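# Move machined part from vise to outfeed tray

## Task

Remove the finished block (the one with a pocket cut into its top) from the vise and set it down flat in the black outfeed tray, pocket facing up, next to the part already lying there; it must stay there on its own, not just because the gripper is holding it.

## Robot and tools

Robot: one six-joint arm with a parallel two-finger gripper. A flat block sticks out about 9 cm from the last joint's axis toward the gripper's -y side and rotates with the hand; count it as part of the arm for clearance.

Frames: the scene frame has its origin on the table top straight below the arm base, +z up, +y to the left when looking along +x. The base may be slightly tilted. Gripper frame: fingers point along its +z, close and open along its x. end_effector_position (metres) is the point midway between the pads; the fingertips extend 17.5 mm past it. Orientation comes as end_effector_quat_wxyz. Reported hand position can be off, more so at long reach.

Tool execute_actions, argument actions: a list holding at most one item. Empty list: no command, just returns the state (with pictures). An item with rows (and optional steps, 1 to 15, default 15, minimum effectively 8) is a motion; an item with only steps (up to 300) is a wait measured from the last result. Optional pictures true/false asks for camera images; otherwise images come only with an empty list. A rejected call sends nothing.

Each row is one list of 9 numbers for the single arm, applied for one control step of 1/30 s; if fewer rows than steps, the last row repeats. Order: shoulder_pan, shoulder_lift, elbow, wrist_1, wrist_2, wrist_3 (absolute target joint angles in radians, same convention as the Joint positions line), then gripper position, gripper force_limit, gripper speed (each a scaled value in -1..1). Joint ranges: pan -3.142..3.142, lift -6.283..6.283, elbow 0.000..3.142, the three wrists -6.283..6.283. A target more than 0.010 rad beyond a range end, and beyond the current angle, gets the call refused; true ends may differ by up to 0.010 rad, and targets past them are clipped, reported as "joint sent to its limit".

Gripper numbers: position +1 = open 50 mm, about -0.65 = pads touching; send -1 to grasp so fingers close until stopped. force_limit -1/0/+1 = about 20/102/185 N per pad (real grip up to ~17% more). speed -1/0/+1 = 20/85/150 mm/s. New force or speed only applies after position changes by at least 0.01; to soften a grip, open first. object_status: 0 moving, 1 blocked while opening, 2 blocked while closing (a real grasp), 3 reached target or pads met (likely empty). Confirm 2 after gripping. With force_limit -1, status may stay 2 even after losing the part, and a grip on an immovable, off-centre object fades. Opening width ≈ (250 - position_measured) × 0.202 mm. Rotating only wrist_3 swings the pad midpoint on a 25 mm circle.

Motion behaviour: commands lag about 0.17 s; joint speed and acceleration are capped. Each step the sent target stays within 0.575 rad (pan, lift, elbow) or 1.15 rad (wrists) of the measured angle, and targets implying more than 100 mm hand travel are scaled down, so big moves need several calls. The last 8 steps of each action run after its result is returned, and the arm keeps chasing the last target while you compose the next call, until it stalls or a step is HELD. HELD marks steps where your row was partly or fully not sent; "joint command not followed" means the clearance checker altered targets.

Result lines: end effector pose and velocities, Joint positions and Joint velocities (rad, rad/s, column order), gripper status, and Wrist force / Wrist torque [x y z] in the gripper frame (contacts, load weight, inertia; offset up to ~3.5 N, noise ~1.4 N, saturates near 30 N; pushing on a surface reads as force pointing back into the arm; "no reading" is harmless).

Faults to avoid: torque on a joint reaching its limit (pan 50.7, lift 50.7, elbow 26.3, each wrist 8.46 N m, load included) or any external force of 150 N stops the arm for 10 s and drops the rest of the call; the arm then yields to contact. Holding loads heats motors: MOTOR HOT from 70 °C, brakes engage at 85 °C (OVER-TEMPERATURE FAULT) until cooled. Random brief tugs on a held part or shoves on loose objects can happen. Never let anything leave the table; avoid drops, slams, hard hits and strong pushes; release the part only once it rests flat so it stays put.

zoom_image: camera (cam_high, cam_low or cam_wrist) and region [x0, y0, x1, y1] in pixels of that camera's 504x504 image, origin top-left, at most 504 by 504; returns a closer view of the latest frame.

Cameras (calibration, may be slightly off): cam_high pinhole, fx=fy 430.418, centre (250.84, 251.705), located at [1.04081, 0.0215717, 1.1813] looking down at the work area. cam_low pinhole with strong radial distortion, fx=fy 311.956, at [1.52494, -0.159767, 0.0757569], near table height. cam_wrist fisheye on the hand, pose derived from joint readings. Results with pictures list any changed calibration.

finished_scene: argument scene = number of the current scene; ends it permanently, grades it, and gives the next task. Call it only after the part lies pocket-up in the tray, released, and the gripper has moved clear.

Each tool is called after ">>>" as name([rows], argument=value, ...), one row to a line, values as JSON.

## Session

>>> execute_actions(actions=[])

Scene clock: 0.00 s of 5400.00 s.
end_effector_position=(+0.4477, +0.2305, +0.3135) position_measured=3 object_status=3 end_effector_quat_wxyz=(-0.002, +0.902, +0.278, +0.332) end_effector_velocity=(-0.000, +0.000, -0.001) end_effector_angular_velocity=(+0.000, +0.002, +0.000)
Joint positions: [ 0.001 -1.751  1.428 -2.136 -1.503  1.131]
Joint velocities: [ 0.     0.001  0.001 -0.     0.    -0.   ]
Wrist force (N, on the end effector, along its own x y z axes, offset not removed): no reading
Wrist torque (N m, same axes, about the end effector's origin, offset not removed): no reading
camera_calibration (this result's frames):
cam_wrist: T_world_to_cam=[[0.603703, 0.528913, 0.596484, -0.576829], [0.313977, -0.845489, 0.431933, -0.0854707], [0.732776, -0.0734767, -0.676491, 0.0515529], [0, 0, 0, 1]] pos_world=[0.337293, 0.236616, 0.415862]

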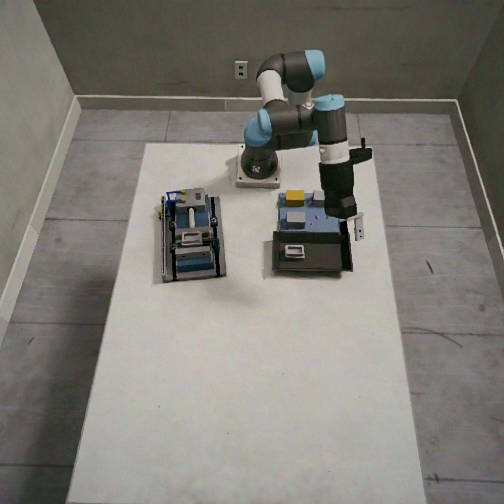

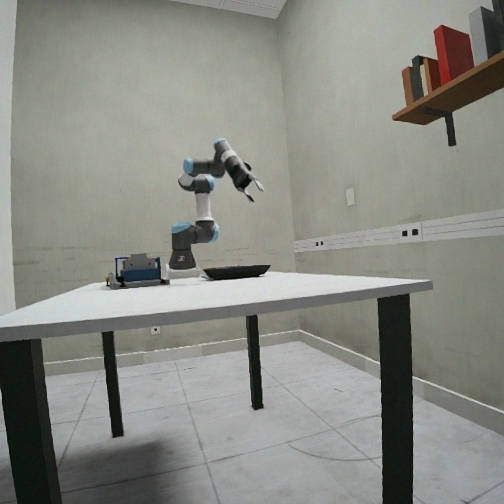

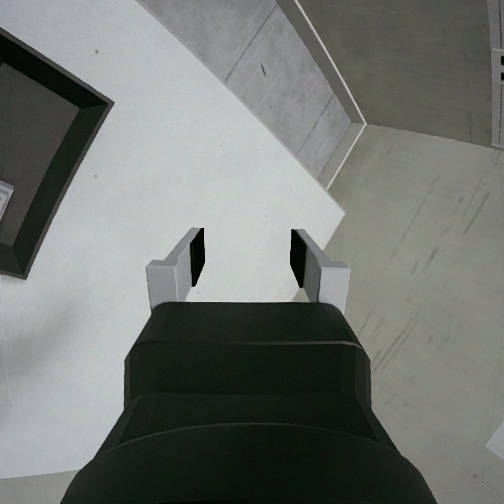

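>>> zoom_image(camera="cam_high", region=[140, 175, 250, 290])

>>> zoom_image(camera="cam_high", region=[160, 215, 225, 270])

>>> zoom_image(camera="cam_high", region=[260, 180, 380, 285])

>>> zoom_image(camera="cam_low", region=[95, 240, 185, 295])

Region (140, 175, 250, 290) of cam_high's 504x504 image, scaled by 4.383, with more detail than that image has; it fills the left 482 columns of this view, and the rest is white.

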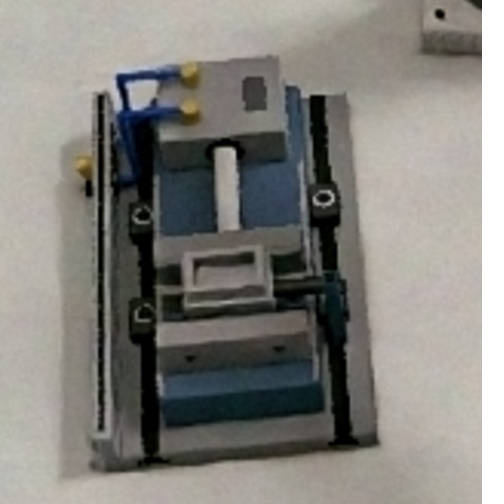

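Region (160, 215, 225, 270) of cam_high's 504x504 image, scaled by 7.754, with more detail than that image has; it fills the top 426 rows of this view, and the rest is white.

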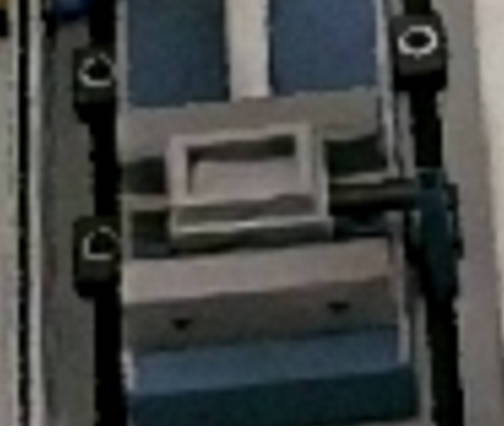

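Region (260, 180, 380, 285) of cam_high's 504x504 image, scaled by 4.200, with more detail than that image has; it fills the top 441 rows of this view, and the rest is white.

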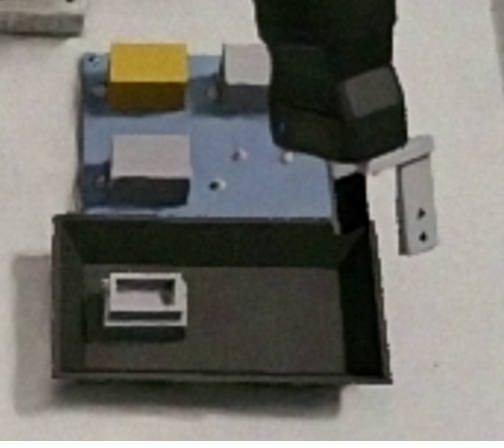

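Region (95, 240, 185, 295) of cam_low's 504x504 image, scaled by 5.600, with more detail than that image has.

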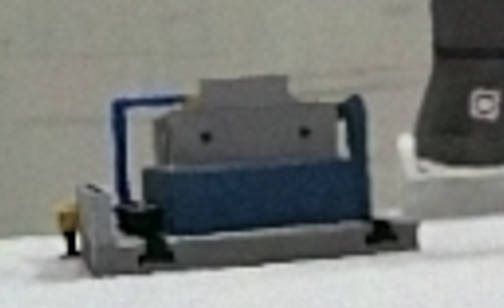

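>>> execute_actions([
  {"rows": [[-0.0008,-1.7507,1.4279,-2.1351,-1.5028,1.1298,1,0,0],[-0.0062,-1.7496,1.4276,-2.1325,-1.5022,1.1264,1,0,0],[-0.0149,-1.748,1.4272,-2.1283,-1.5013,1.1209,1,0,0],[-0.0268,-1.7457,1.4266,-2.1225,-1.5,1.1133,1,0,0],[-0.0417,-1.7428,1.4258,-2.1152,-1.4984,1.1037,1,0,0],[-0.0596,-1.7394,1.4249,-2.1065,-1.4965,1.0924,1,0,0],[-0.0801,-1.7354,1.4239,-2.0965,-1.4943,1.0793,1,0,0],[-0.1032,-1.731,1.4227,-2.0853,-1.4918,1.0646,1,0,0],[-0.1286,-1.7261,1.4215,-2.0729,-1.4891,1.0483,1,0,0],[-0.1563,-1.7208,1.4201,-2.0594,-1.4861,1.0307,1,0,0],[-0.186,-1.7151,1.4186,-2.045,-1.483,1.0117,1,0,0],[-0.2176,-1.7091,1.417,-2.0296,-1.4796,0.9916,1,0,0],[-0.2509,-1.7027,1.4153,-2.0134,-1.476,0.9703,1,0,0],[-0.2858,-1.696,1.4135,-1.9964,-1.4723,0.9481,1,0,0],[-0.3221,-1.689,1.4117,-1.9787,-1.4684,0.9249,1,0,0]], "steps": 15},
])

>>> execute_actions([
  {"rows": [[-0.3596,-1.6818,1.4098,-1.9604,-1.4643,0.901,1,0,0],[-0.3982,-1.6744,1.4079,-1.9417,-1.4602,0.8764,1,0,0],[-0.4377,-1.6668,1.4059,-1.9224,-1.456,0.8512,1,0,0],[-0.4779,-1.6591,1.4038,-1.9029,-1.4517,0.8255,1,0,0],[-0.5187,-1.6513,1.4018,-1.883,-1.4473,0.7995,1,0,0],[-0.5599,-1.6434,1.3997,-1.8629,-1.4429,0.7732,1,0,0],[-0.6014,-1.6354,1.3976,-1.8428,-1.4384,0.7468,1,0,0],[-0.6429,-1.6275,1.3955,-1.8225,-1.434,0.7203,1,0,0],[-0.6844,-1.6195,1.3934,-1.8024,-1.4295,0.6939,1,0,0],[-0.7256,-1.6116,1.3913,-1.7823,-1.4251,0.6676,1,0,0],[-0.7664,-1.6038,1.3893,-1.7624,-1.4207,0.6416,1,0,0],[-0.8066,-1.5961,1.3872,-1.7429,-1.4164,0.6159,1,0,0],[-0.8461,-1.5885,1.3852,-1.7236,-1.4122,0.5907,1,0,0],[-0.8847,-1.5811,1.3833,-1.7049,-1.4081,0.5661,1,0,0],[-0.9222,-1.5739,1.3814,-1.6866,-1.404,0.5422,1,0,0]], "steps": 15},
])

>>> execute_actions([
  {"rows": [[-0.9585,-1.5669,1.3796,-1.6689,-1.4001,0.519,1,0,0],[-0.9934,-1.5602,1.3778,-1.6519,-1.3964,0.4968,1,0,0],[-1.0267,-1.5538,1.3761,-1.6357,-1.3928,0.4755,1,0,0],[-1.0583,-1.5478,1.3745,-1.6203,-1.3894,0.4554,1,0,0],[-1.088,-1.5421,1.373,-1.6059,-1.3863,0.4364,1,0,0],[-1.1157,-1.5368,1.3716,-1.5924,-1.3833,0.4188,1,0,0],[-1.1411,-1.5319,1.3704,-1.58,-1.3806,0.4025,1,0,0],[-1.1642,-1.5275,1.3692,-1.5688,-1.3781,0.3878,1,0,0],[-1.1847,-1.5235,1.3682,-1.5588,-1.3759,0.3747,1,0,0],[-1.2026,-1.5201,1.3673,-1.5501,-1.374,0.3634,1,0,0],[-1.2175,-1.5172,1.3665,-1.5428,-1.3724,0.3538,1,0,0],[-1.2294,-1.5149,1.3659,-1.537,-1.3711,0.3462,1,0,0],[-1.2381,-1.5133,1.3655,-1.5328,-1.3702,0.3407,1,0,0],[-1.2435,-1.5122,1.3652,-1.5302,-1.3696,0.3373,1,0,0],[-1.2453,-1.5119,1.3651,-1.5293,-1.3694,0.3361,1,0,0]], "steps": 15},
])

>>> execute_actions([
  {"steps": 26},
], pictures=true)

Scene clock: 5.90 s of 5400.00 s.
end_effector_position=(+0.4507, +0.2229, +0.3084) position_measured=3 object_status=3 end_effector_quat_wxyz=(+0.004, +0.905, +0.277, +0.324) end_effector_velocity=(+0.039, -0.097, -0.063) end_effector_angular_velocity=(-0.163, +0.149, -0.095)
Joint positions: [-0.02  -1.747  1.427 -2.125 -1.501  1.117]
Joint velocities: [-0.267  0.055 -0.014  0.137  0.03  -0.179]
Wrist force (N, on the end effector, along its own x y z axes, offset not removed): [0.9 -2.2 0.7]
Wrist torque (N m, same axes, about the end effector's origin, offset not removed): [-0.34 -0.14 -0.06]
Steps of this call (steps 1 to 90: nothing new was sent; then 2.67 s passed at rest; steps 91 to 97: the first 7 steps of this action). Readings (joint positions | what the end effector reports):
91: [0.001 -1.751 1.428 -2.136 -1.503 1.131] | position_measured=3 object_status=3
92: [0.000 -1.751 1.428 -2.136 -1.503 1.131] | position_measured=3 object_status=3
94: [-0.003 -1.751 1.428 -2.135 -1.502 1.129] | position_measured=3 object_status=3
97: the state above

Scene clock: 6.40 s of 5400.00 s.
end_effector_position=(+0.4747, +0.0789, +0.2335) position_measured=3 object_status=3 end_effector_quat_wxyz=(+0.066, +0.949, +0.239, +0.196) end_effector_velocity=(-0.018, -0.428, -0.181) end_effector_angular_velocity=(-0.259, +0.681, -0.412)
Joint positions: [-0.395 -1.673  1.407 -1.937 -1.459  0.872]
Joint velocities: [-1.1    0.214 -0.056  0.542  0.119 -0.709]
Wrist force (N, on the end effector, along its own x y z axes, offset not removed): [2.7 -0.3 0.3]
Wrist torque (N m, same axes, about the end effector's origin, offset not removed): [-0.06 -0.45 -0.09]
Steps of this call (steps 1 to 8: the last 8 steps of your previous action; steps 9 to 15: the first 7 steps of this action). Readings (joint positions | what the end effector reports):
9: [-0.195 -1.712 1.418 -2.037 -1.481 1.002] | position_measured=3 object_status=3
10: [-0.224 -1.706 1.416 -2.022 -1.478 0.983] | position_measured=3 object_status=3
12: [-0.289 -1.693 1.413 -1.990 -1.471 0.941] | position_measured=3 object_status=3
15: the state above

Scene clock: 6.90 s of 5400.00 s.
end_effector_position=(+0.4063, -0.1229, +0.1678) position_measured=3 object_status=3 end_effector_quat_wxyz=(+0.041, +0.989, +0.137, +0.038) end_effector_velocity=(-0.201, -0.291, -0.066) end_effector_angular_velocity=(+0.232, +0.393, -0.450)
Joint positions: [-0.974 -1.562  1.378 -1.657 -1.397  0.503]
Joint velocities: [-1.006  0.187 -0.049  0.474  0.101 -0.621]
Wrist force (N, on the end effector, along its own x y z axes, offset not removed): [0.3 0.1 2.1]
Wrist torque (N m, same axes, about the end effector's origin, offset not removed): [-0.04 -0.08 0.01]
Steps of this call (steps 1 to 8: the last 8 steps of your previous action; steps 9 to 15: the first 7 steps of this action). Readings (joint positions | what the end effector reports):
9: [-0.749 -1.604 1.389 -1.764 -1.421 0.645] | position_measured=3 object_status=3
10: [-0.789 -1.597 1.387 -1.745 -1.417 0.620] | position_measured=3 object_status=3
12: [-0.866 -1.582 1.384 -1.708 -1.409 0.571] | position_measured=3 object_status=3
15: the state above

Scene clock: 7.77 s of 5400.00 s.
end_effector_position=(+0.3460, -0.1910, +0.1551) position_measured=3 object_status=3 end_effector_quat_wxyz=(-0.002, +0.997, +0.075, +0.002) end_effector_velocity=(-0.001, -0.001, -0.000) end_effector_angular_velocity=(+0.002, -0.000, -0.004)
Joint positions: [-1.245 -1.512  1.365 -1.53  -1.369  0.336]
Joint velocities: [-0.005  0.002 -0.001  0.002  0.002 -0.001]
Wrist force (N, on the end effector, along its own x y z axes, offset not removed): [0.9 0.0 0.2]
Wrist torque (N m, same axes, about the end effector's origin, offset not removed): [-0.04 -0.16 -0.01]
Kept back: nothing.
Steps of this call (steps 1 to 8: the last 8 steps of your previous action; steps 9 to 26: the robot went on to your last target). Readings (joint positions | what the end effector reports):
1: [-1.007 -1.556 1.377 -1.641 -1.394 0.483] | position_measured=3 object_status=3
2: [-1.039 -1.550 1.375 -1.626 -1.391 0.463] | position_measured=3 object_status=3
4: [-1.096 -1.539 1.372 -1.599 -1.385 0.428] | position_measured=3 object_status=3
8: [-1.181 -1.524 1.368 -1.559 -1.376 0.375] | position_measured=3 object_status=3
26: the state above
camera_calibration (this result's frames):
cam_wrist: T_world_to_cam=[[0.982491, 0.186053, 0.00974931, -0.303528], [0.174295, -0.936365, 0.304701, -0.290807], [0.0658194, -0.297666, -0.952398, 0.218664], [0, 0, 0, 1]] pos_world=[0.334507, -0.15074, 0.299823]

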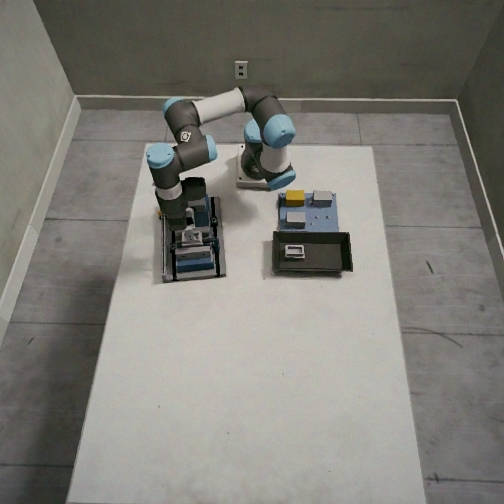

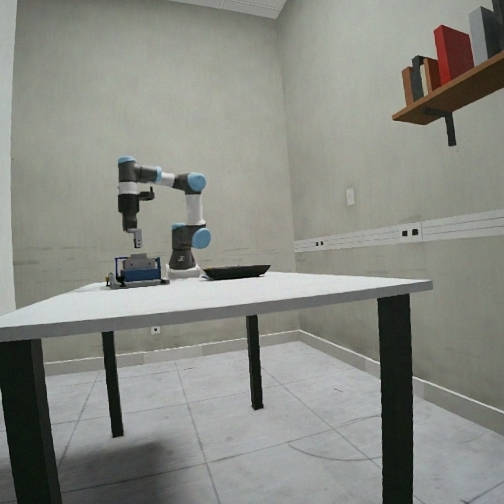

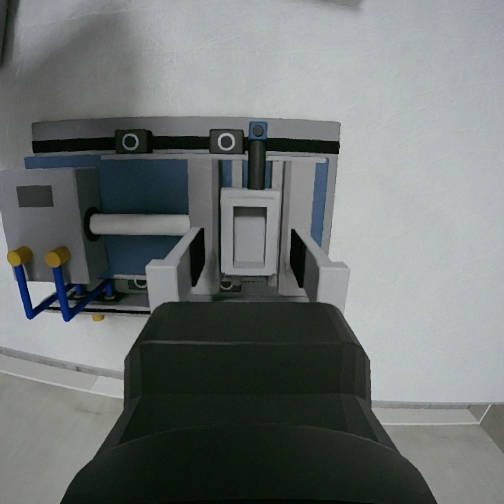

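>>> zoom_image(camera="cam_wrist", region=[175, 155, 325, 305])

>>> zoom_image(camera="cam_low", region=[110, 220, 170, 280])

Region (175, 155, 325, 305) of cam_wrist's 504x504 image, scaled by 3.360, with more detail than that image has.

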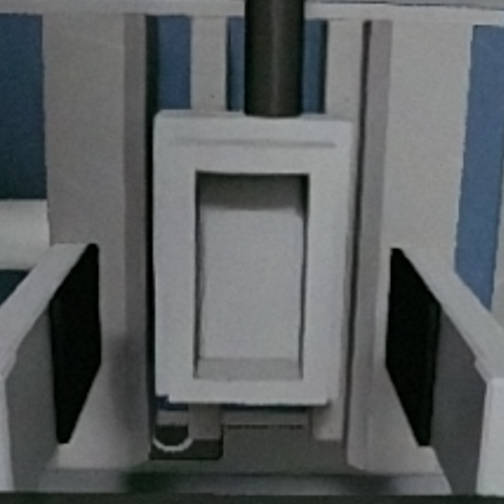

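Region (110, 220, 170, 280) of cam_low's 504x504 image, scaled by 8.400, with more detail than that image has.

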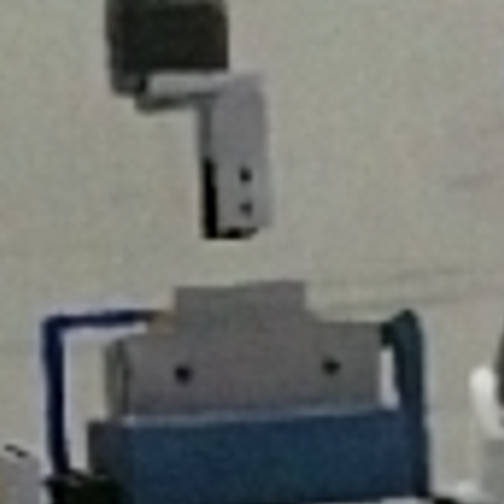

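>>> execute_actions([
  {"rows": [[-1.2449,-1.5119,1.3674,-1.5317,-1.3694,0.3372,1,0,0],[-1.2437,-1.5118,1.3739,-1.5386,-1.3696,0.3404,1,0,0],[-1.242,-1.5115,1.3838,-1.5491,-1.3697,0.3451,1,0,0],[-1.2397,-1.5111,1.3964,-1.5626,-1.3699,0.3509,1,0,0],[-1.2371,-1.5103,1.411,-1.5785,-1.3702,0.3572,1,0,0],[-1.2344,-1.5092,1.4267,-1.596,-1.3705,0.3637,1,0,0],[-1.2315,-1.5076,1.4431,-1.6144,-1.3708,0.3699,1,0,0],[-1.2286,-1.5057,1.4593,-1.6331,-1.3711,0.3756,1,0,0],[-1.2259,-1.5035,1.4748,-1.6514,-1.3714,0.3805,1,0,0],[-1.2234,-1.5011,1.4892,-1.6687,-1.3717,0.3846,1,0,0],[-1.2212,-1.4987,1.5019,-1.6842,-1.372,0.3878,1,0,0],[-1.2194,-1.4965,1.5125,-1.6974,-1.3722,0.3902,1,0,0],[-1.218,-1.4946,1.5206,-1.7076,-1.3723,0.3918,1,0,0],[-1.2171,-1.4934,1.5258,-1.7143,-1.3725,0.3927,1,0,0],[-1.2168,-1.4929,1.5276,-1.7166,-1.3725,0.393,1,0,0]], "steps": 15},
])

>>> execute_actions([
  {"steps": 24},
], pictures=true)

Scene clock: 11.70 s of 5400.00 s.
end_effector_position=(+0.3463, -0.1909, +0.1500) position_measured=3 object_status=3 end_effector_quat_wxyz=(-0.002, +0.997, +0.072, +0.002) end_effector_velocity=(+0.004, +0.003, -0.061) end_effector_angular_velocity=(-0.003, +0.001, -0.070)
Joint positions: [-1.241 -1.511  1.388 -1.555 -1.37   0.347]
Joint velocities: [ 0.049  0.015  0.266 -0.293 -0.007  0.12 ]
Wrist force (N, on the end effector, along its own x y z axes, offset not removed): [2.1 -0.4 0.7]
Wrist torque (N m, same axes, about the end effector's origin, offset not removed): [-0.12 -0.39 -0.05]
Steps of this call (steps 1 to 30: the robot went on to your last target; steps 31 to 90: nothing new was sent; then 0.70 s passed at rest; steps 91 to 97: the first 7 steps of this action). Readings (joint positions | what the end effector reports):
91: [-1.245 -1.512 1.365 -1.529 -1.369 0.336] | position_measured=3 object_status=3
92: [-1.245 -1.512 1.365 -1.529 -1.369 0.336] | position_measured=3 object_status=3
94: [-1.245 -1.512 1.369 -1.533 -1.369 0.338] | position_measured=3 object_status=3
97: the state above

Scene clock: 12.50 s of 5400.00 s.
end_effector_position=(+0.3471, -0.1894, +0.1158) position_measured=3 object_status=3 end_effector_quat_wxyz=(-0.002, +0.998, +0.061, +0.002) end_effector_velocity=(-0.000, +0.000, -0.001) end_effector_angular_velocity=(+0.000, +0.000, +0.001)
Joint positions: [-1.217 -1.493  1.527 -1.716 -1.372  0.393]
Joint velocities: [ 0.001  0.001  0.005 -0.006 -0.    -0.   ]
Wrist force (N, on the end effector, along its own x y z axes, offset not removed): [1.8 0.5 1.4]
Wrist torque (N m, same axes, about the end effector's origin, offset not removed): [0.02 -0.34 0.03]
Kept back: nothing.
Steps of this call (steps 1 to 8: the last 8 steps of your previous action; steps 9 to 24: the robot went on to your last target). Readings (joint positions | what the end effector reports):
1: [-1.239 -1.511 1.398 -1.566 -1.370 0.351] | position_measured=3 object_status=3
2: [-1.237 -1.510 1.409 -1.578 -1.370 0.356] | position_measured=3 object_status=3
4: [-1.233 -1.507 1.435 -1.607 -1.371 0.366] | position_measured=3 object_status=3
8: [-1.224 -1.500 1.484 -1.665 -1.372 0.381] | position_measured=3 object_status=3
24: the state above
camera_calibration (this result's frames):
cam_wrist: T_world_to_cam=[[0.98735, 0.158268, 0.00958715, -0.311454], [0.147878, -0.940974, 0.304466, -0.269137], [0.0572085, -0.299197, -0.952475, 0.184317], [0, 0, 0, 1]] pos_world=[0.336769, -0.148811, 0.260486]

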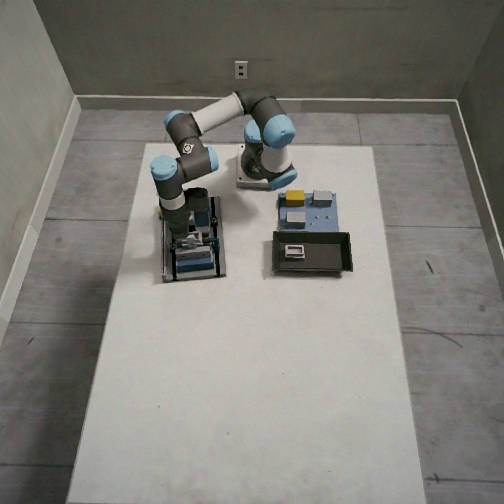

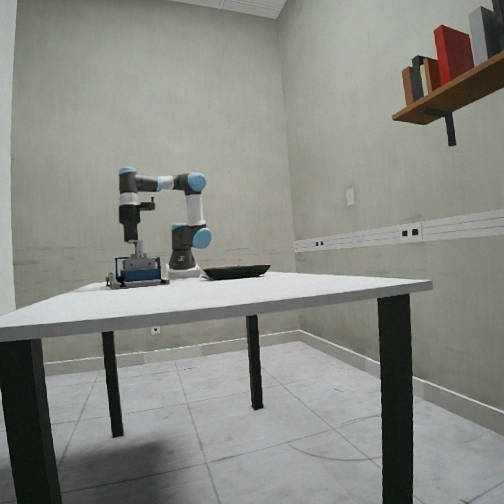

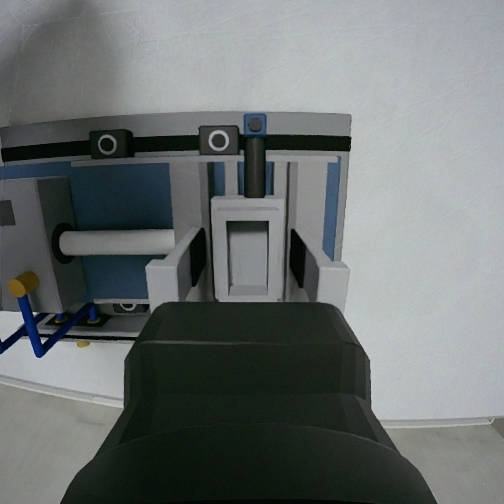

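>>> zoom_image(camera="cam_low", region=[118, 235, 163, 275])

>>> zoom_image(camera="cam_wrist", region=[175, 155, 325, 305])

Region (118, 235, 163, 275) of cam_low's 504x504 image, scaled by 11.200, with more detail than that image has.

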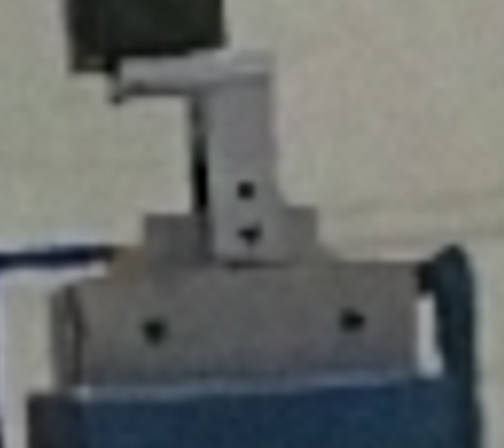

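Region (175, 155, 325, 305) of cam_wrist's 504x504 image, scaled by 3.360, with more detail than that image has.

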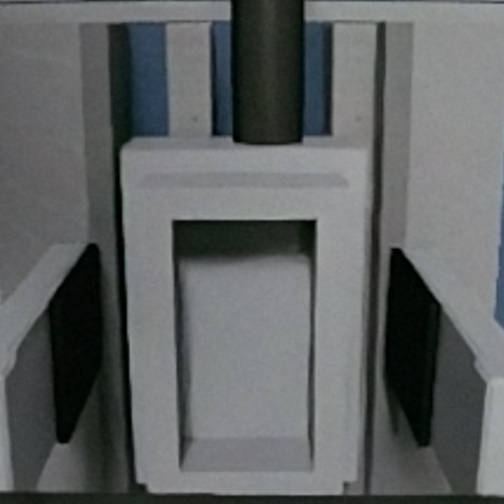

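>>> zoom_image(camera="cam_high", region=[260, 200, 370, 285])

Region (260, 200, 370, 285) of cam_high's 504x504 image, scaled by 4.582, with more detail than that image has; it fills the top 389 rows of this view, and the rest is white.

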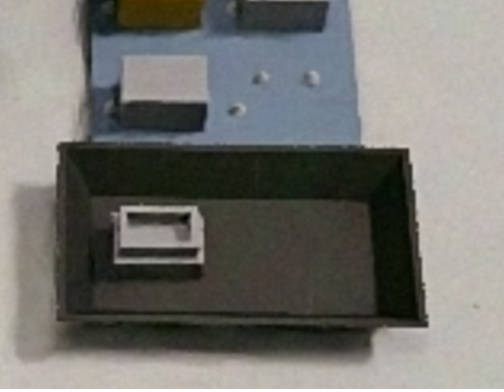

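>>> execute_actions([
  {"rows": [[-1.2168,-1.4929,1.5276,-1.7166,-1.3725,0.393,-1,0,-0.3]], "steps": 14},
])

>>> execute_actions([
  {"steps": 9},
])

Scene clock: 24.10 s of 5400.00 s.
end_effector_position=(+0.3471, -0.1894, +0.1156) position_measured=60 object_status=0 end_effector_quat_wxyz=(-0.002, +0.998, +0.061, +0.002) end_effector_velocity=(-0.000, -0.000, +0.000) end_effector_angular_velocity=(-0.002, +0.001, +0.000)
Joint positions: [-1.217 -1.493  1.528 -1.717 -1.373  0.393]
Joint velocities: [ 0.    -0.     0.    -0.001 -0.002  0.   ]
Wrist force (N, on the end effector, along its own x y z axes, offset not removed): [2.5 -0.2 1.2]
Wrist torque (N m, same axes, about the end effector's origin, offset not removed): [-0.01 -0.37 -0.08]
Steps of this call (steps 1 to 15: the robot went on to your last target; steps 16 to 90: nothing new was sent; then 8.40 s passed at rest; steps 91 to 96: the first 6 steps of this action). Readings (joint positions | what the end effector reports):
91: [-1.217 -1.493 1.528 -1.717 -1.373 0.393] | position_measured=7 object_status=0
92: [-1.217 -1.493 1.528 -1.717 -1.373 0.393] | position_measured=17 object_status=0
94: [-1.217 -1.493 1.528 -1.717 -1.373 0.393] | position_measured=39 object_status=0
96: the state above

Scene clock: 24.40 s of 5400.00 s.
end_effector_position=(+0.3471, -0.1894, +0.1156) position_measured=61 object_status=2 end_effector_quat_wxyz=(-0.002, +0.998, +0.061, +0.002) end_effector_velocity=(-0.000, +0.000, +0.000) end_effector_angular_velocity=(+0.001, +0.000, +0.000)
Joint positions: [-1.217 -1.493  1.528 -1.717 -1.373  0.393]
Joint velocities: [ 0.    -0.001  0.001  0.001  0.    -0.   ]
Wrist force (N, on the end effector, along its own x y z axes, offset not removed): [1.5 -0.4 1.1]
Wrist torque (N m, same axes, about the end effector's origin, offset not removed): [-0.07 -0.26 -0.02]
Kept back: nothing.
Steps of this call (steps 1 to 8: the last 8 steps of your previous action; step 9: the robot went on to your last target). Readings (joint positions | what the end effector reports):
1: [-1.217 -1.493 1.528 -1.717 -1.373 0.393] | position_measured=61 object_status=0
2: [-1.217 -1.493 1.528 -1.717 -1.373 0.393] | position_measured=61 object_status=0
4: [-1.217 -1.493 1.528 -1.717 -1.373 0.393] | position_measured=61 object_status=0
8: [-1.217 -1.493 1.528 -1.717 -1.373 0.393] | position_measured=61 object_status=2
9: the state above

>>> execute_actions(actions=[])

Scene clock: 27.00 s of 5400.00 s.
end_effector_position=(+0.3471, -0.1894, +0.1156) position_measured=61 object_status=2 end_effector_quat_wxyz=(-0.002, +0.998, +0.061, +0.002) end_effector_velocity=(+0.000, -0.000, +0.000) end_effector_angular_velocity=(-0.002, -0.001, +0.002)
Joint positions: [-1.217 -1.493  1.528 -1.717 -1.373  0.393]
Joint velocities: [ 0.    -0.    -0.    -0.001 -0.    -0.002]
Wrist force (N, on the end effector, along its own x y z axes, offset not removed): [0.7 -0.3 -0.7]
Wrist torque (N m, same axes, about the end effector's origin, offset not removed): [-0.08 -0.10 -0.01]
Kept back: nothing.
Steps of this call (steps 1 to 15: the robot went on to your last target; steps 16 to 78: nothing new was sent). Readings (joint positions | what the end effector reports):
1: [-1.217 -1.493 1.528 -1.717 -1.373 0.393] | position_measured=61 object_status=2
2: [-1.217 -1.493 1.528 -1.717 -1.373 0.393] | position_measured=61 object_status=2
4: [-1.217 -1.493 1.528 -1.717 -1.373 0.393] | position_measured=61 object_status=2
8: [-1.217 -1.493 1.528 -1.717 -1.373 0.393] | position_measured=61 object_status=2
78: the state above
The arm was judged still, so your last target was given up. Only a new action makes it travel on or press farther. Fingers that are still opening or closing keep moving.
camera_calibration (this result's frames):
cam_wrist: T_world_to_cam=[[0.98736, 0.158202, 0.00957696, -0.311466], [0.147819, -0.940989, 0.304448, -0.269048], [0.0571761, -0.299185, -0.952481, 0.184169], [0, 0, 0, 1]] pos_world=[0.336769, -0.148797, 0.260311]

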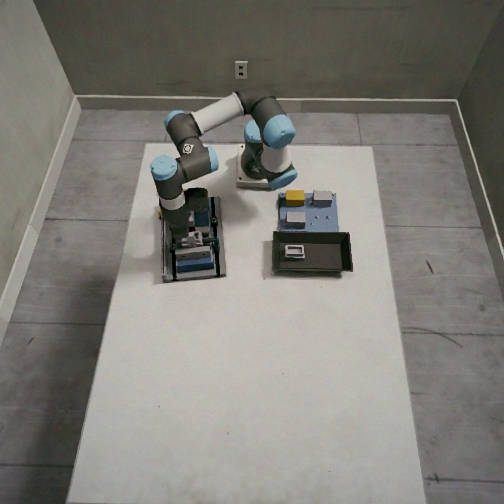

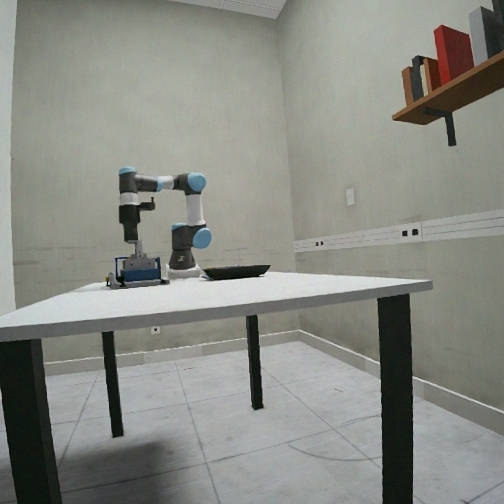

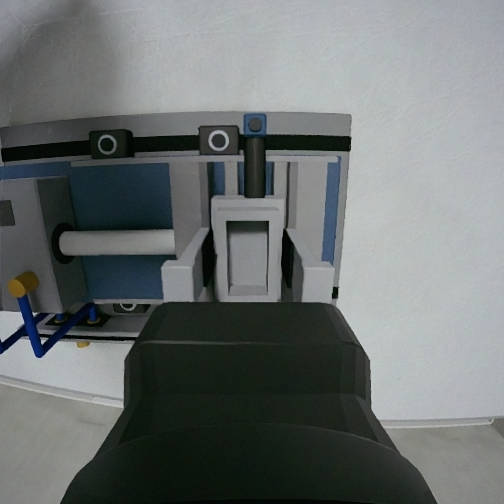

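>>> execute_actions([
  {"rows":[[-1.2171,-1.4934,1.5257,-1.7141,-1.3725,0.3927,-1,0,-0.3],[-1.2181,-1.4947,1.5202,-1.7071,-1.3724,0.3918,-1,0,-0.3],[-1.2195,-1.4968,1.5114,-1.6960,-1.3722,0.3903,-1,0,-0.3],[-1.2215,-1.4993,1.4998,-1.6815,-1.3720,0.3884,-1,0,-0.3],[-1.2238,-1.5020,1.4856,-1.6641,-1.3717,0.3862,-1,0,-0.3],[-1.2264,-1.5049,1.4692,-1.6443,-1.3714,0.3835,-1,0,-0.3],[-1.2293,-1.5076,1.4509,-1.6227,-1.3711,0.3807,-1,0,-0.3],[-1.2324,-1.5100,1.4311,-1.5999,-1.3708,0.3776,-1,0,-0.3],[-1.2356,-1.5120,1.4103,-1.5764,-1.3705,0.3744,-1,0,-0.3],[-1.2368,-1.5137,1.3896,-1.5536,-1.3705,0.3732,-1,0,-0.3],[-1.2343,-1.5150,1.3702,-1.5327,-1.3712,0.3761,-1,0,-0.3],[-1.2282,-1.5160,1.3526,-1.5143,-1.3727,0.3829,-1,0,-0.3],[-1.2184,-1.5169,1.3374,-1.4989,-1.3747,0.3934,-1,0,-0.3],[-1.2052,-1.5175,1.3253,-1.4870,-1.3774,0.4077,-1,0,-0.3],[-1.1886,-1.5181,1.3168,-1.4793,-1.3807,0.4256,-1,0,-0.3]],"steps":15},
])

>>> execute_actions([
  {"rows":[[-1.1687,-1.5186,1.3127,-1.4761,-1.3846,0.4470,-1,0,-0.3],[-1.1454,-1.5195,1.3136,-1.4783,-1.3891,0.4720,-1,0,-0.3],[-1.1191,-1.5206,1.3201,-1.4860,-1.3941,0.5002,-1,0,-0.3],[-1.0901,-1.5218,1.3300,-1.4973,-1.3996,0.5313,-1,0,-0.3],[-1.0590,-1.5232,1.3406,-1.5094,-1.4055,0.5648,-1,0,-0.3],[-1.0259,-1.5247,1.3519,-1.5223,-1.4118,0.6003,-1,0,-0.3],[-0.9910,-1.5262,1.3639,-1.5359,-1.4184,0.6378,-1,0,-0.3],[-0.9544,-1.5278,1.3763,-1.5501,-1.4253,0.6771,-1,0,-0.3],[-0.9164,-1.5295,1.3893,-1.5649,-1.4325,0.7179,-1,0,-0.3],[-0.8771,-1.5312,1.4028,-1.5802,-1.4400,0.7601,-1,0,-0.3],[-0.8367,-1.5330,1.4166,-1.5959,-1.4476,0.8035,-1,0,-0.3],[-0.7953,-1.5348,1.4307,-1.6120,-1.4554,0.8479,-1,0,-0.3],[-0.7532,-1.5366,1.4451,-1.6284,-1.4634,0.8932,-1,0,-0.3],[-0.7105,-1.5385,1.4597,-1.6450,-1.4715,0.9391,-1,0,-0.3],[-0.6673,-1.5404,1.4744,-1.6618,-1.4797,0.9854,-1,0,-0.3]],"steps":15},
])

>>> execute_actions([
  {"rows":[[-0.6239,-1.5423,1.4893,-1.6787,-1.4879,1.0321,-1,0,-0.3],[-0.5803,-1.5442,1.5041,-1.6956,-1.4962,1.0788,-1,0,-0.3],[-0.5369,-1.5461,1.5190,-1.7125,-1.5044,1.1255,-1,0,-0.3],[-0.4937,-1.5480,1.5337,-1.7293,-1.5126,1.1718,-1,0,-0.3],[-0.4510,-1.5499,1.5483,-1.7459,-1.5207,1.2177,-1,0,-0.3],[-0.4089,-1.5517,1.5627,-1.7623,-1.5287,1.2630,-1,0,-0.3],[-0.3675,-1.5535,1.5768,-1.7784,-1.5365,1.3074,-1,0,-0.3],[-0.3271,-1.5553,1.5906,-1.7941,-1.5441,1.3508,-1,0,-0.3],[-0.2878,-1.5570,1.6041,-1.8094,-1.5516,1.3930,-1,0,-0.3],[-0.2498,-1.5587,1.6171,-1.8242,-1.5588,1.4338,-1,0,-0.3],[-0.2132,-1.5603,1.6295,-1.8384,-1.5657,1.4731,-1,0,-0.3],[-0.1783,-1.5618,1.6415,-1.8520,-1.5723,1.5106,-1,0,-0.3],[-0.1452,-1.5633,1.6528,-1.8649,-1.5786,1.5461,-1,0,-0.3],[-0.1141,-1.5647,1.6634,-1.8770,-1.5845,1.5796,-1,0,-0.3],[-0.0851,-1.5659,1.6733,-1.8883,-1.5900,1.6107,-1,0,-0.3]],"steps":15},
])

>>> execute_actions([
  {"rows":[[-0.0585,-1.5665,1.6839,-1.9007,-1.5950,1.6392,-1,0,-0.3],[-0.0345,-1.5657,1.6963,-1.9162,-1.5995,1.6650,-1,0,-0.3],[-0.0133,-1.5636,1.7101,-1.9340,-1.6036,1.6878,-1,0,-0.3],[0.0049,-1.5604,1.7248,-1.9536,-1.6070,1.7074,-1,0,-0.3],[0.0202,-1.5561,1.7400,-1.9746,-1.6099,1.7238,-1,0,-0.3],[0.0321,-1.5509,1.7550,-1.9961,-1.6121,1.7366,-1,0,-0.3],[0.0406,-1.5446,1.7697,-2.0180,-1.6137,1.7458,-1,0,-0.3],[0.0456,-1.5375,1.7834,-2.0394,-1.6146,1.7513,-1,0,-0.3],[0.0469,-1.5297,1.7959,-2.0598,-1.6148,1.7528,-1,0,-0.3],[0.0463,-1.5215,1.8074,-2.0794,-1.6147,1.7522,-1,0,-0.3],[0.0457,-1.5132,1.8182,-2.0986,-1.6146,1.7516,-1,0,-0.3],[0.0451,-1.5050,1.8282,-2.1169,-1.6144,1.7510,-1,0,-0.3],[0.0445,-1.4971,1.8371,-2.1336,-1.6143,1.7505,-1,0,-0.3],[0.0441,-1.4900,1.8448,-2.1485,-1.6142,1.7500,-1,0,-0.3],[0.0437,-1.4840,1.8511,-2.1608,-1.6141,1.7496,-1,0,-0.3]],"steps":15},
])

>>> execute_actions([
  {"rows":[[0.0434,-1.4792,1.8558,-2.1703,-1.6141,1.7493,-1,0,-0.3],[0.0432,-1.4762,1.8588,-2.1763,-1.6140,1.7492,-1,0,-0.3],[0.0431,-1.4751,1.8598,-2.1784,-1.6140,1.7491,-1,0,-0.3]],"steps":15},
])

>>> execute_actions([
  {"steps":12},
], pictures=true)

Scene clock: 29.60 s of 5400.00 s.
end_effector_position=(+0.3470, -0.1893, +0.1211) position_measured=61 object_status=2 end_effector_quat_wxyz=(-0.002, +0.998, +0.061, +0.002) end_effector_velocity=(-0.000, -0.000, +0.068) end_effector_angular_velocity=(+0.003, +0.001, -0.002)
Joint positions: [-1.22  -1.497  1.507 -1.69  -1.372  0.389]
Joint velocities: [-0.043 -0.053 -0.256  0.32   0.006 -0.043]
Wrist force (N, on the end effector, along its own x y z axes, offset not removed): [1.1 -0.1 3.8]
Wrist torque (N m, same axes, about the end effector's origin, offset not removed): [-0.01 -0.17 -0.02]
Steps of this call (steps 1 to 71: nothing new was sent; steps 72 to 78: the first 7 steps of this action). Readings (joint positions | what the end effector reports):
72: [-1.217 -1.493 1.528 -1.717 -1.373 0.393] | position_measured=61 object_status=2
73: [-1.217 -1.493 1.527 -1.716 -1.373 0.393] | position_measured=61 object_status=2
75: [-1.217 -1.494 1.524 -1.712 -1.373 0.392] | position_measured=61 object_status=2
78: the state above

Scene clock: 30.10 s of 5400.00 s.
end_effector_position=(+0.3655, -0.1556, +0.1586) position_measured=61 object_status=2 end_effector_quat_wxyz=(-0.005, +0.998, +0.055, -0.006) end_effector_velocity=(+0.097, +0.200, -0.027) end_effector_angular_velocity=(+0.009, +0.076, -0.066)
Joint positions: [-1.129 -1.52   1.339 -1.505 -1.393  0.493]
Joint velocities: [ 0.682 -0.035  0.077 -0.111 -0.135  0.746]
Wrist force (N, on the end effector, along its own x y z axes, offset not removed): [0.8 0.9 2.6]
Wrist torque (N m, same axes, about the end effector's origin, offset not removed): [0.09 -0.17 -0.02]
Steps of this call (steps 1 to 8: the last 8 steps of your previous action; steps 9 to 15: the first 7 steps of this action). Readings (joint positions | what the end effector reports):
9: [-1.220 -1.514 1.375 -1.539 -1.374 0.392] | position_measured=61 object_status=2
10: [-1.211 -1.515 1.361 -1.525 -1.376 0.402] | position_measured=61 object_status=2
12: [-1.186 -1.517 1.343 -1.507 -1.381 0.430] | position_measured=61 object_status=2
15: the state above

Scene clock: 30.60 s of 5400.00 s.
end_effector_position=(+0.4023, +0.0117, +0.1234) position_measured=61 object_status=2 end_effector_quat_wxyz=(-0.001, +0.999, +0.030, -0.021) end_effector_velocity=(-0.007, +0.409, -0.067) end_effector_angular_velocity=(-0.039, -0.008, -0.094)
Joint positions: [-0.594 -1.544  1.504 -1.697 -1.497  1.074]
Joint velocities: [ 1.248 -0.055  0.42  -0.478 -0.235  1.332]
Wrist force (N, on the end effector, along its own x y z axes, offset not removed): [2.9 -1.2 2.3]
Wrist torque (N m, same axes, about the end effector's origin, offset not removed): [-0.22 -0.45 -0.05]
Steps of this call (steps 1 to 8: the last 8 steps of your previous action; steps 9 to 15: the first 7 steps of this action). Readings (joint positions | what the end effector reports):
9: [-0.840 -1.533 1.421 -1.602 -1.450 0.808] | position_measured=61 object_status=2
10: [-0.801 -1.535 1.434 -1.617 -1.457 0.851] | position_measured=61 object_status=2
12: [-0.720 -1.539 1.462 -1.648 -1.473 0.939] | position_measured=61 object_status=2
15: the state above

Scene clock: 31.10 s of 5400.00 s.
end_effector_position=(+0.3590, +0.1818, +0.1010) position_measured=61 object_status=2 end_effector_quat_wxyz=(+0.001, +1.000, +0.009, -0.004) end_effector_velocity=(-0.102, +0.196, -0.066) end_effector_angular_velocity=(+0.028, -0.072, -0.041)
Joint positions: [-0.057 -1.56   1.699 -1.924 -1.596  1.644]
Joint velocities: [ 0.663  0.065  0.397 -0.52  -0.119  0.687]
Wrist force (N, on the end effector, along its own x y z axes, offset not removed): [1.5 -1.2 2.6]
Wrist torque (N m, same axes, about the end effector's origin, offset not removed): [-0.13 -0.30 -0.02]
Steps of this call (steps 1 to 8: the last 8 steps of your previous action; steps 9 to 15: the first 7 steps of this action). Readings (joint positions | what the end effector reports):
9: [-0.234 -1.560 1.626 -1.835 -1.564 1.458] | position_measured=61 object_status=2
10: [-0.199 -1.561 1.638 -1.848 -1.570 1.495] | position_measured=61 object_status=2
12: [-0.135 -1.563 1.661 -1.876 -1.582 1.562] | position_measured=61 object_status=2
15: the state above

Scene clock: 31.60 s of 5400.00 s.
end_effector_position=(+0.3415, +0.2116, +0.0579) position_measured=61 object_status=2 end_effector_quat_wxyz=(-0.002, +1.000, +0.005, +0.001) end_effector_velocity=(-0.004, +0.005, -0.031) end_effector_angular_velocity=(+0.002, -0.003, -0.002)
Joint positions: [ 0.041 -1.484  1.849 -2.159 -1.614  1.747]
Joint velocities: [ 0.013  0.066  0.084 -0.152 -0.002  0.015]
Wrist force (N, on the end effector, along its own x y z axes, offset not removed): [1.2 0.2 2.8]
Wrist torque (N m, same axes, about the end effector's origin, offset not removed): [-0.02 -0.23 -0.03]
Steps of this call (steps 1 to 8: the last 8 steps of your previous action; steps 9 to 15: the first 7 steps of this action). Readings (joint positions | what the end effector reports):
9: [0.035 -1.511 1.813 -2.094 -1.613 1.740] | position_measured=61 object_status=2
10: [0.037 -1.505 1.822 -2.110 -1.613 1.742] | position_measured=61 object_status=2
12: [0.039 -1.493 1.836 -2.136 -1.613 1.745] | position_measured=61 object_status=2
15: the state above

Scene clock: 32.00 s of 5400.00 s.
end_effector_position=(+0.3409, +0.2122, +0.0541) position_measured=61 object_status=2 end_effector_quat_wxyz=(-0.002, +1.000, +0.005, +0.002) end_effector_velocity=(+0.000, +0.001, -0.001) end_effector_angular_velocity=(+0.002, -0.002, +0.001)
Joint positions: [ 0.043 -1.475  1.859 -2.178 -1.614  1.749]
Joint velocities: [ 0.001  0.003  0.003 -0.008  0.001 -0.001]
Wrist force (N, on the end effector, along its own x y z axes, offset not removed): [0.8 -0.1 0.7]
Wrist torque (N m, same axes, about the end effector's origin, offset not removed): [-0.05 -0.14 -0.03]
Kept back: nothing.
Steps of this call (steps 1 to 8: the last 8 steps of your previous action; steps 9 to 12: the robot went on to your last target). Readings (joint positions | what the end effector reports):
1: [0.042 -1.482 1.852 -2.163 -1.614 1.748] | position_measured=61 object_status=2
2: [0.042 -1.480 1.853 -2.167 -1.614 1.748] | position_measured=61 object_status=2
4: [0.043 -1.478 1.856 -2.172 -1.614 1.748] | position_measured=61 object_status=2
8: [0.043 -1.476 1.858 -2.176 -1.614 1.749] | position_measured=61 object_status=2
12: the state above
camera_calibration (this result's frames):
cam_wrist: T_world_to_cam=[[0.998864, 0.0467558, 0.00922713, -0.348598], [0.0417418, -0.951748, 0.304029, 0.166895], [0.022997, -0.303299, -0.952618, 0.258663], [0, 0, 0, 1]] pos_world=[0.335287, 0.253593, 0.198882]

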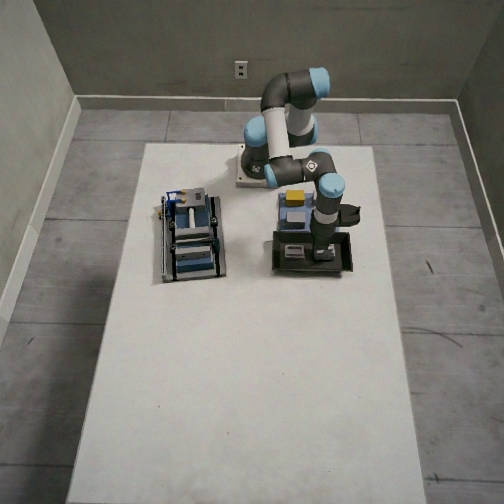

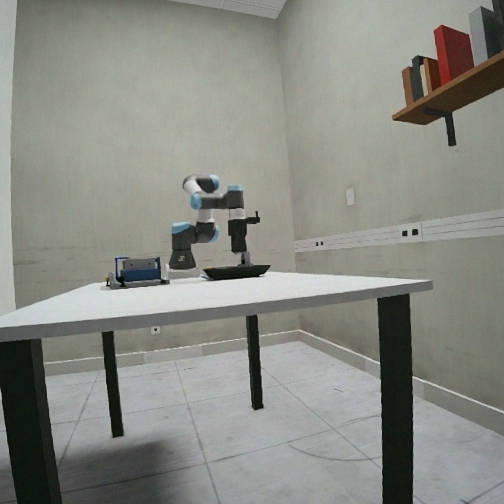

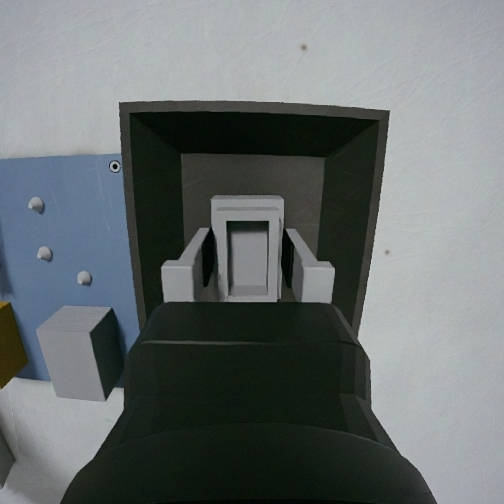

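>>> execute_actions([
  {"rows":[[0.0431,-1.4744,1.8605,-2.1798,-1.6140,1.7491,-1,0,-0.3],[0.0430,-1.4734,1.8614,-2.1817,-1.6140,1.7490,-1,0,-0.3],[0.0429,-1.4722,1.8625,-2.1840,-1.6140,1.7489,-1,0,-0.3],[0.0429,-1.4710,1.8636,-2.1863,-1.6140,1.7489,-1,0,-0.3],[0.0428,-1.4699,1.8648,-2.1886,-1.6140,1.7488,-1,0,-0.3],[0.0427,-1.4689,1.8657,-2.1905,-1.6140,1.7487,-1,0,-0.3],[0.0427,-1.4679,1.8666,-2.1924,-1.6140,1.7487,-1,0,-0.3]],"steps":15},
])

>>> execute_actions([
  {"steps":12},
])

Scene clock: 33.00 s of 5400.00 s.
end_effector_position=(+0.3409, +0.2123, +0.0528) position_measured=61 object_status=2 end_effector_quat_wxyz=(-0.002, +1.000, +0.005, +0.002) end_effector_velocity=(+0.000, -0.001, -0.010) end_effector_angular_velocity=(-0.003, -0.002, -0.002)
Joint positions: [ 0.043 -1.472  1.862 -2.184 -1.614  1.749]
Joint velocities: [-0.002  0.024  0.024 -0.049 -0.003 -0.   ]
Wrist force (N, on the end effector, along its own x y z axes, offset not removed): [1.4 0.0 1.7]
Wrist torque (N m, same axes, about the end effector's origin, offset not removed): [-0.06 -0.29 -0.02]
Steps of this call (steps 1 to 23: the robot went on to your last target; steps 24 to 30: the first 7 steps of this action). Readings (joint positions | what the end effector reports):
24: [0.043 -1.475 1.860 -2.179 -1.613 1.749] | position_measured=61 object_status=2
25: [0.043 -1.475 1.860 -2.179 -1.613 1.749] | position_measured=61 object_status=2
27: [0.043 -1.474 1.860 -2.180 -1.614 1.749] | position_measured=61 object_status=2
30: the state above

Scene clock: 33.40 s of 5400.00 s.
end_effector_position=(+0.3409, +0.2122, +0.0510) position_measured=61 object_status=2 end_effector_quat_wxyz=(-0.002, +1.000, +0.005, +0.002) end_effector_velocity=(-0.000, -0.000, -0.001) end_effector_angular_velocity=(-0.001, +0.001, -0.000)
Joint positions: [ 0.043 -1.468  1.866 -2.192 -1.614  1.749]
Joint velocities: [-0.001  0.001  0.002 -0.002 -0.    -0.   ]
Wrist force (N, on the end effector, along its own x y z axes, offset not removed): [0.7 -0.2 2.0]
Wrist torque (N m, same axes, about the end effector's origin, offset not removed): [-0.08 -0.12 0.00]
Kept back: nothing.
Steps of this call (steps 1 to 8: the last 8 steps of your previous action; steps 9 to 12: the robot went on to your last target). Readings (joint positions | what the end effector reports):
1: [0.043 -1.472 1.863 -2.186 -1.614 1.749] | position_measured=61 object_status=2
2: [0.043 -1.471 1.864 -2.187 -1.614 1.749] | position_measured=61 object_status=2
4: [0.043 -1.470 1.865 -2.189 -1.614 1.749] | position_measured=61 object_status=2
8: [0.043 -1.468 1.866 -2.191 -1.614 1.749] | position_measured=61 object_status=2
12: the state above

>>> execute_actions([
  {"rows":[[0.0426,-1.4670,1.8674,-2.1941,-1.6140,1.7486,-1,0,-0.3],[0.0426,-1.4661,1.8683,-2.1958,-1.6140,1.7486,-1,0,-0.3],[0.0425,-1.4652,1.8691,-2.1976,-1.6140,1.7485,-1,0,-0.3],[0.0425,-1.4644,1.8700,-2.1993,-1.6140,1.7485,-1,0,-0.3]],"steps":10},
])

>>> execute_actions([
  {"steps":14},
])

Scene clock: 33.77 s of 5400.00 s.
end_effector_position=(+0.3409, +0.2122, +0.0509) position_measured=61 object_status=2 end_effector_quat_wxyz=(-0.002, +1.000, +0.005, +0.002) end_effector_velocity=(+0.000, +0.000, -0.002) end_effector_angular_velocity=(+0.002, +0.000, -0.001)
Joint positions: [ 0.043 -1.468  1.867 -2.193 -1.614  1.749]
Joint velocities: [-0.     0.006  0.005 -0.011  0.002  0.001]
Wrist force (N, on the end effector, along its own x y z axes, offset not removed): [1.8 0.6 3.0]
Wrist torque (N m, same axes, about the end effector's origin, offset not removed): [0.05 -0.34 -0.02]
Steps of this call (steps 1 to 9: the robot went on to your last target; steps 10 to 11: the first 2 steps of this action). Readings (joint positions | what the end effector reports):
10: [0.043 -1.468 1.867 -2.192 -1.614 1.749] | position_measured=61 object_status=2
11: the state above

Scene clock: 34.23 s of 5400.00 s.
end_effector_position=(+0.3409, +0.2122, +0.0495) position_measured=61 object_status=2 end_effector_quat_wxyz=(-0.002, +1.000, +0.005, +0.002) end_effector_velocity=(-0.000, +0.000, -0.001) end_effector_angular_velocity=(-0.000, +0.001, -0.000)
Joint positions: [ 0.043 -1.465  1.87  -2.199 -1.614  1.749]
Joint velocities: [ 0.     0.001  0.001 -0.002 -0.     0.001]
Wrist force (N, on the end effector, along its own x y z axes, offset not removed): [2.5 -0.9 1.4]
Wrist torque (N m, same axes, about the end effector's origin, offset not removed): [-0.19 -0.44 -0.06]
Kept back: nothing.
Steps of this call (steps 1 to 8: the last 8 steps of your previous action; steps 9 to 14: the robot went on to your last target). Readings (joint positions | what the end effector reports):
1: [0.043 -1.468 1.867 -2.193 -1.614 1.749] | position_measured=61 object_status=2
2: [0.043 -1.467 1.867 -2.194 -1.614 1.749] | position_measured=61 object_status=2
4: [0.043 -1.466 1.868 -2.196 -1.614 1.749] | position_measured=61 object_status=2
8: [0.043 -1.465 1.869 -2.198 -1.614 1.749] | position_measured=61 object_status=2
14: the state above

>>> execute_actions([
  {"rows":[[0.0424,-1.4636,1.8708,-2.2009,-1.6140,1.7484,-1,0,-0.3],[0.0424,-1.4628,1.8715,-2.2024,-1.6140,1.7484,-1,0,-0.3],[0.0423,-1.4620,1.8723,-2.2040,-1.6140,1.7483,-1,0,-0.3]],"steps":9},
])

>>> execute_actions([
  {"steps":14},
])

Scene clock: 34.50 s of 5400.00 s.
end_effector_position=(+0.3409, +0.2122, +0.0495) position_measured=61 object_status=2 end_effector_quat_wxyz=(-0.002, +1.000, +0.005, +0.002) end_effector_velocity=(+0.000, +0.000, -0.000) end_effector_angular_velocity=(+0.001, -0.000, +0.000)
Joint positions: [ 0.043 -1.464  1.87  -2.199 -1.614  1.749]
Joint velocities: [-0.     0.001  0.001 -0.003  0.001 -0.   ]
Wrist force (N, on the end effector, along its own x y z axes, offset not removed): [1.6 0.4 3.6]
Wrist torque (N m, same axes, about the end effector's origin, offset not removed): [0.09 -0.24 -0.01]
Steps of this call (steps 1 to 7: the robot went on to your last target; step 8: the first step of this action). Readings (joint positions | what the end effector reports):
8: the state above

Scene clock: 34.97 s of 5400.00 s.
end_effector_position=(+0.3409, +0.2122, +0.0485) position_measured=61 object_status=2 end_effector_quat_wxyz=(-0.002, +1.000, +0.005, +0.002) end_effector_velocity=(-0.000, +0.000, -0.000) end_effector_angular_velocity=(-0.000, -0.000, +0.002)
Joint positions: [ 0.042 -1.462  1.872 -2.204 -1.614  1.748]
Joint velocities: [ 0.001  0.001  0.001 -0.002 -0.    -0.001]
Wrist force (N, on the end effector, along its own x y z axes, offset not removed): [1.3 0.1 2.1]
Wrist torque (N m, same axes, about the end effector's origin, offset not removed): [0.01 -0.26 0.02]
Kept back: nothing.
Steps of this call (steps 1 to 8: the last 8 steps of your previous action; steps 9 to 14: the robot went on to your last target). Readings (joint positions | what the end effector reports):
1: [0.042 -1.464 1.870 -2.199 -1.614 1.748] | position_measured=61 object_status=2
2: [0.042 -1.464 1.870 -2.200 -1.614 1.748] | position_measured=61 object_status=2
4: [0.042 -1.463 1.871 -2.201 -1.614 1.748] | position_measured=61 object_status=2
8: [0.042 -1.462 1.872 -2.203 -1.614 1.748] | position_measured=61 object_status=2
14: the state above

>>> execute_actions([
  {"rows":[[0.0423,-1.4614,1.8729,-2.2052,-1.6140,1.7483,-1,0,-0.3],[0.0422,-1.4607,1.8735,-2.2065,-1.6140,1.7482,-1,0,-0.3],[0.0422,-1.4601,1.8741,-2.2077,-1.6140,1.7482,-1,0,-0.3]],"steps":9},
])

>>> execute_actions([
  {"steps":14},
])

Scene clock: 36.73 s of 5400.00 s.
end_effector_position=(+0.3409, +0.2122, +0.0485) position_measured=61 object_status=2 end_effector_quat_wxyz=(-0.002, +1.000, +0.005, +0.002) end_effector_velocity=(+0.000, -0.000, -0.000) end_effector_angular_velocity=(-0.000, -0.001, +0.001)
Joint positions: [ 0.042 -1.462  1.872 -2.204 -1.614  1.748]
Joint velocities: [-0.     0.     0.001 -0.003 -0.    -0.001]
Wrist force (N, on the end effector, along its own x y z axes, offset not removed): [1.7 0.0 2.2]
Wrist torque (N m, same axes, about the end effector's origin, offset not removed): [-0.04 -0.29 -0.05]
Steps of this call (steps 1 to 15: the robot went on to your last target; steps 16 to 52: nothing new was sent; step 53: the first step of this action). Readings (joint positions | what the end effector reports):
53: the state above

Scene clock: 37.20 s of 5400.00 s.
end_effector_position=(+0.3409, +0.2122, +0.0478) position_measured=61 object_status=2 end_effector_quat_wxyz=(-0.002, +1.000, +0.005, +0.002) end_effector_velocity=(-0.000, +0.000, -0.000) end_effector_angular_velocity=(-0.001, -0.001, -0.000)
Joint positions: [ 0.042 -1.46   1.874 -2.208 -1.614  1.748]
Joint velocities: [ 0.001  0.     0.001 -0.001 -0.001  0.001]
Wrist force (N, on the end effector, along its own x y z axes, offset not removed): [0.0 1.1 -2.9]
Wrist torque (N m, same axes, about the end effector's origin, offset not removed): [0.08 -0.29 -0.06]
Kept back: nothing.
Steps of this call (steps 1 to 8: the last 8 steps of your previous action; steps 9 to 14: the robot went on to your last target). Readings (joint positions | what the end effector reports):
1: [0.042 -1.462 1.872 -2.204 -1.614 1.748] | position_measured=61 object_status=2
2: [0.042 -1.462 1.873 -2.205 -1.614 1.748] | position_measured=61 object_status=2
4: [0.042 -1.461 1.873 -2.206 -1.614 1.748] | position_measured=61 object_status=2
8: [0.042 -1.461 1.874 -2.207 -1.614 1.748] | position_measured=61 object_status=2
14: the state above


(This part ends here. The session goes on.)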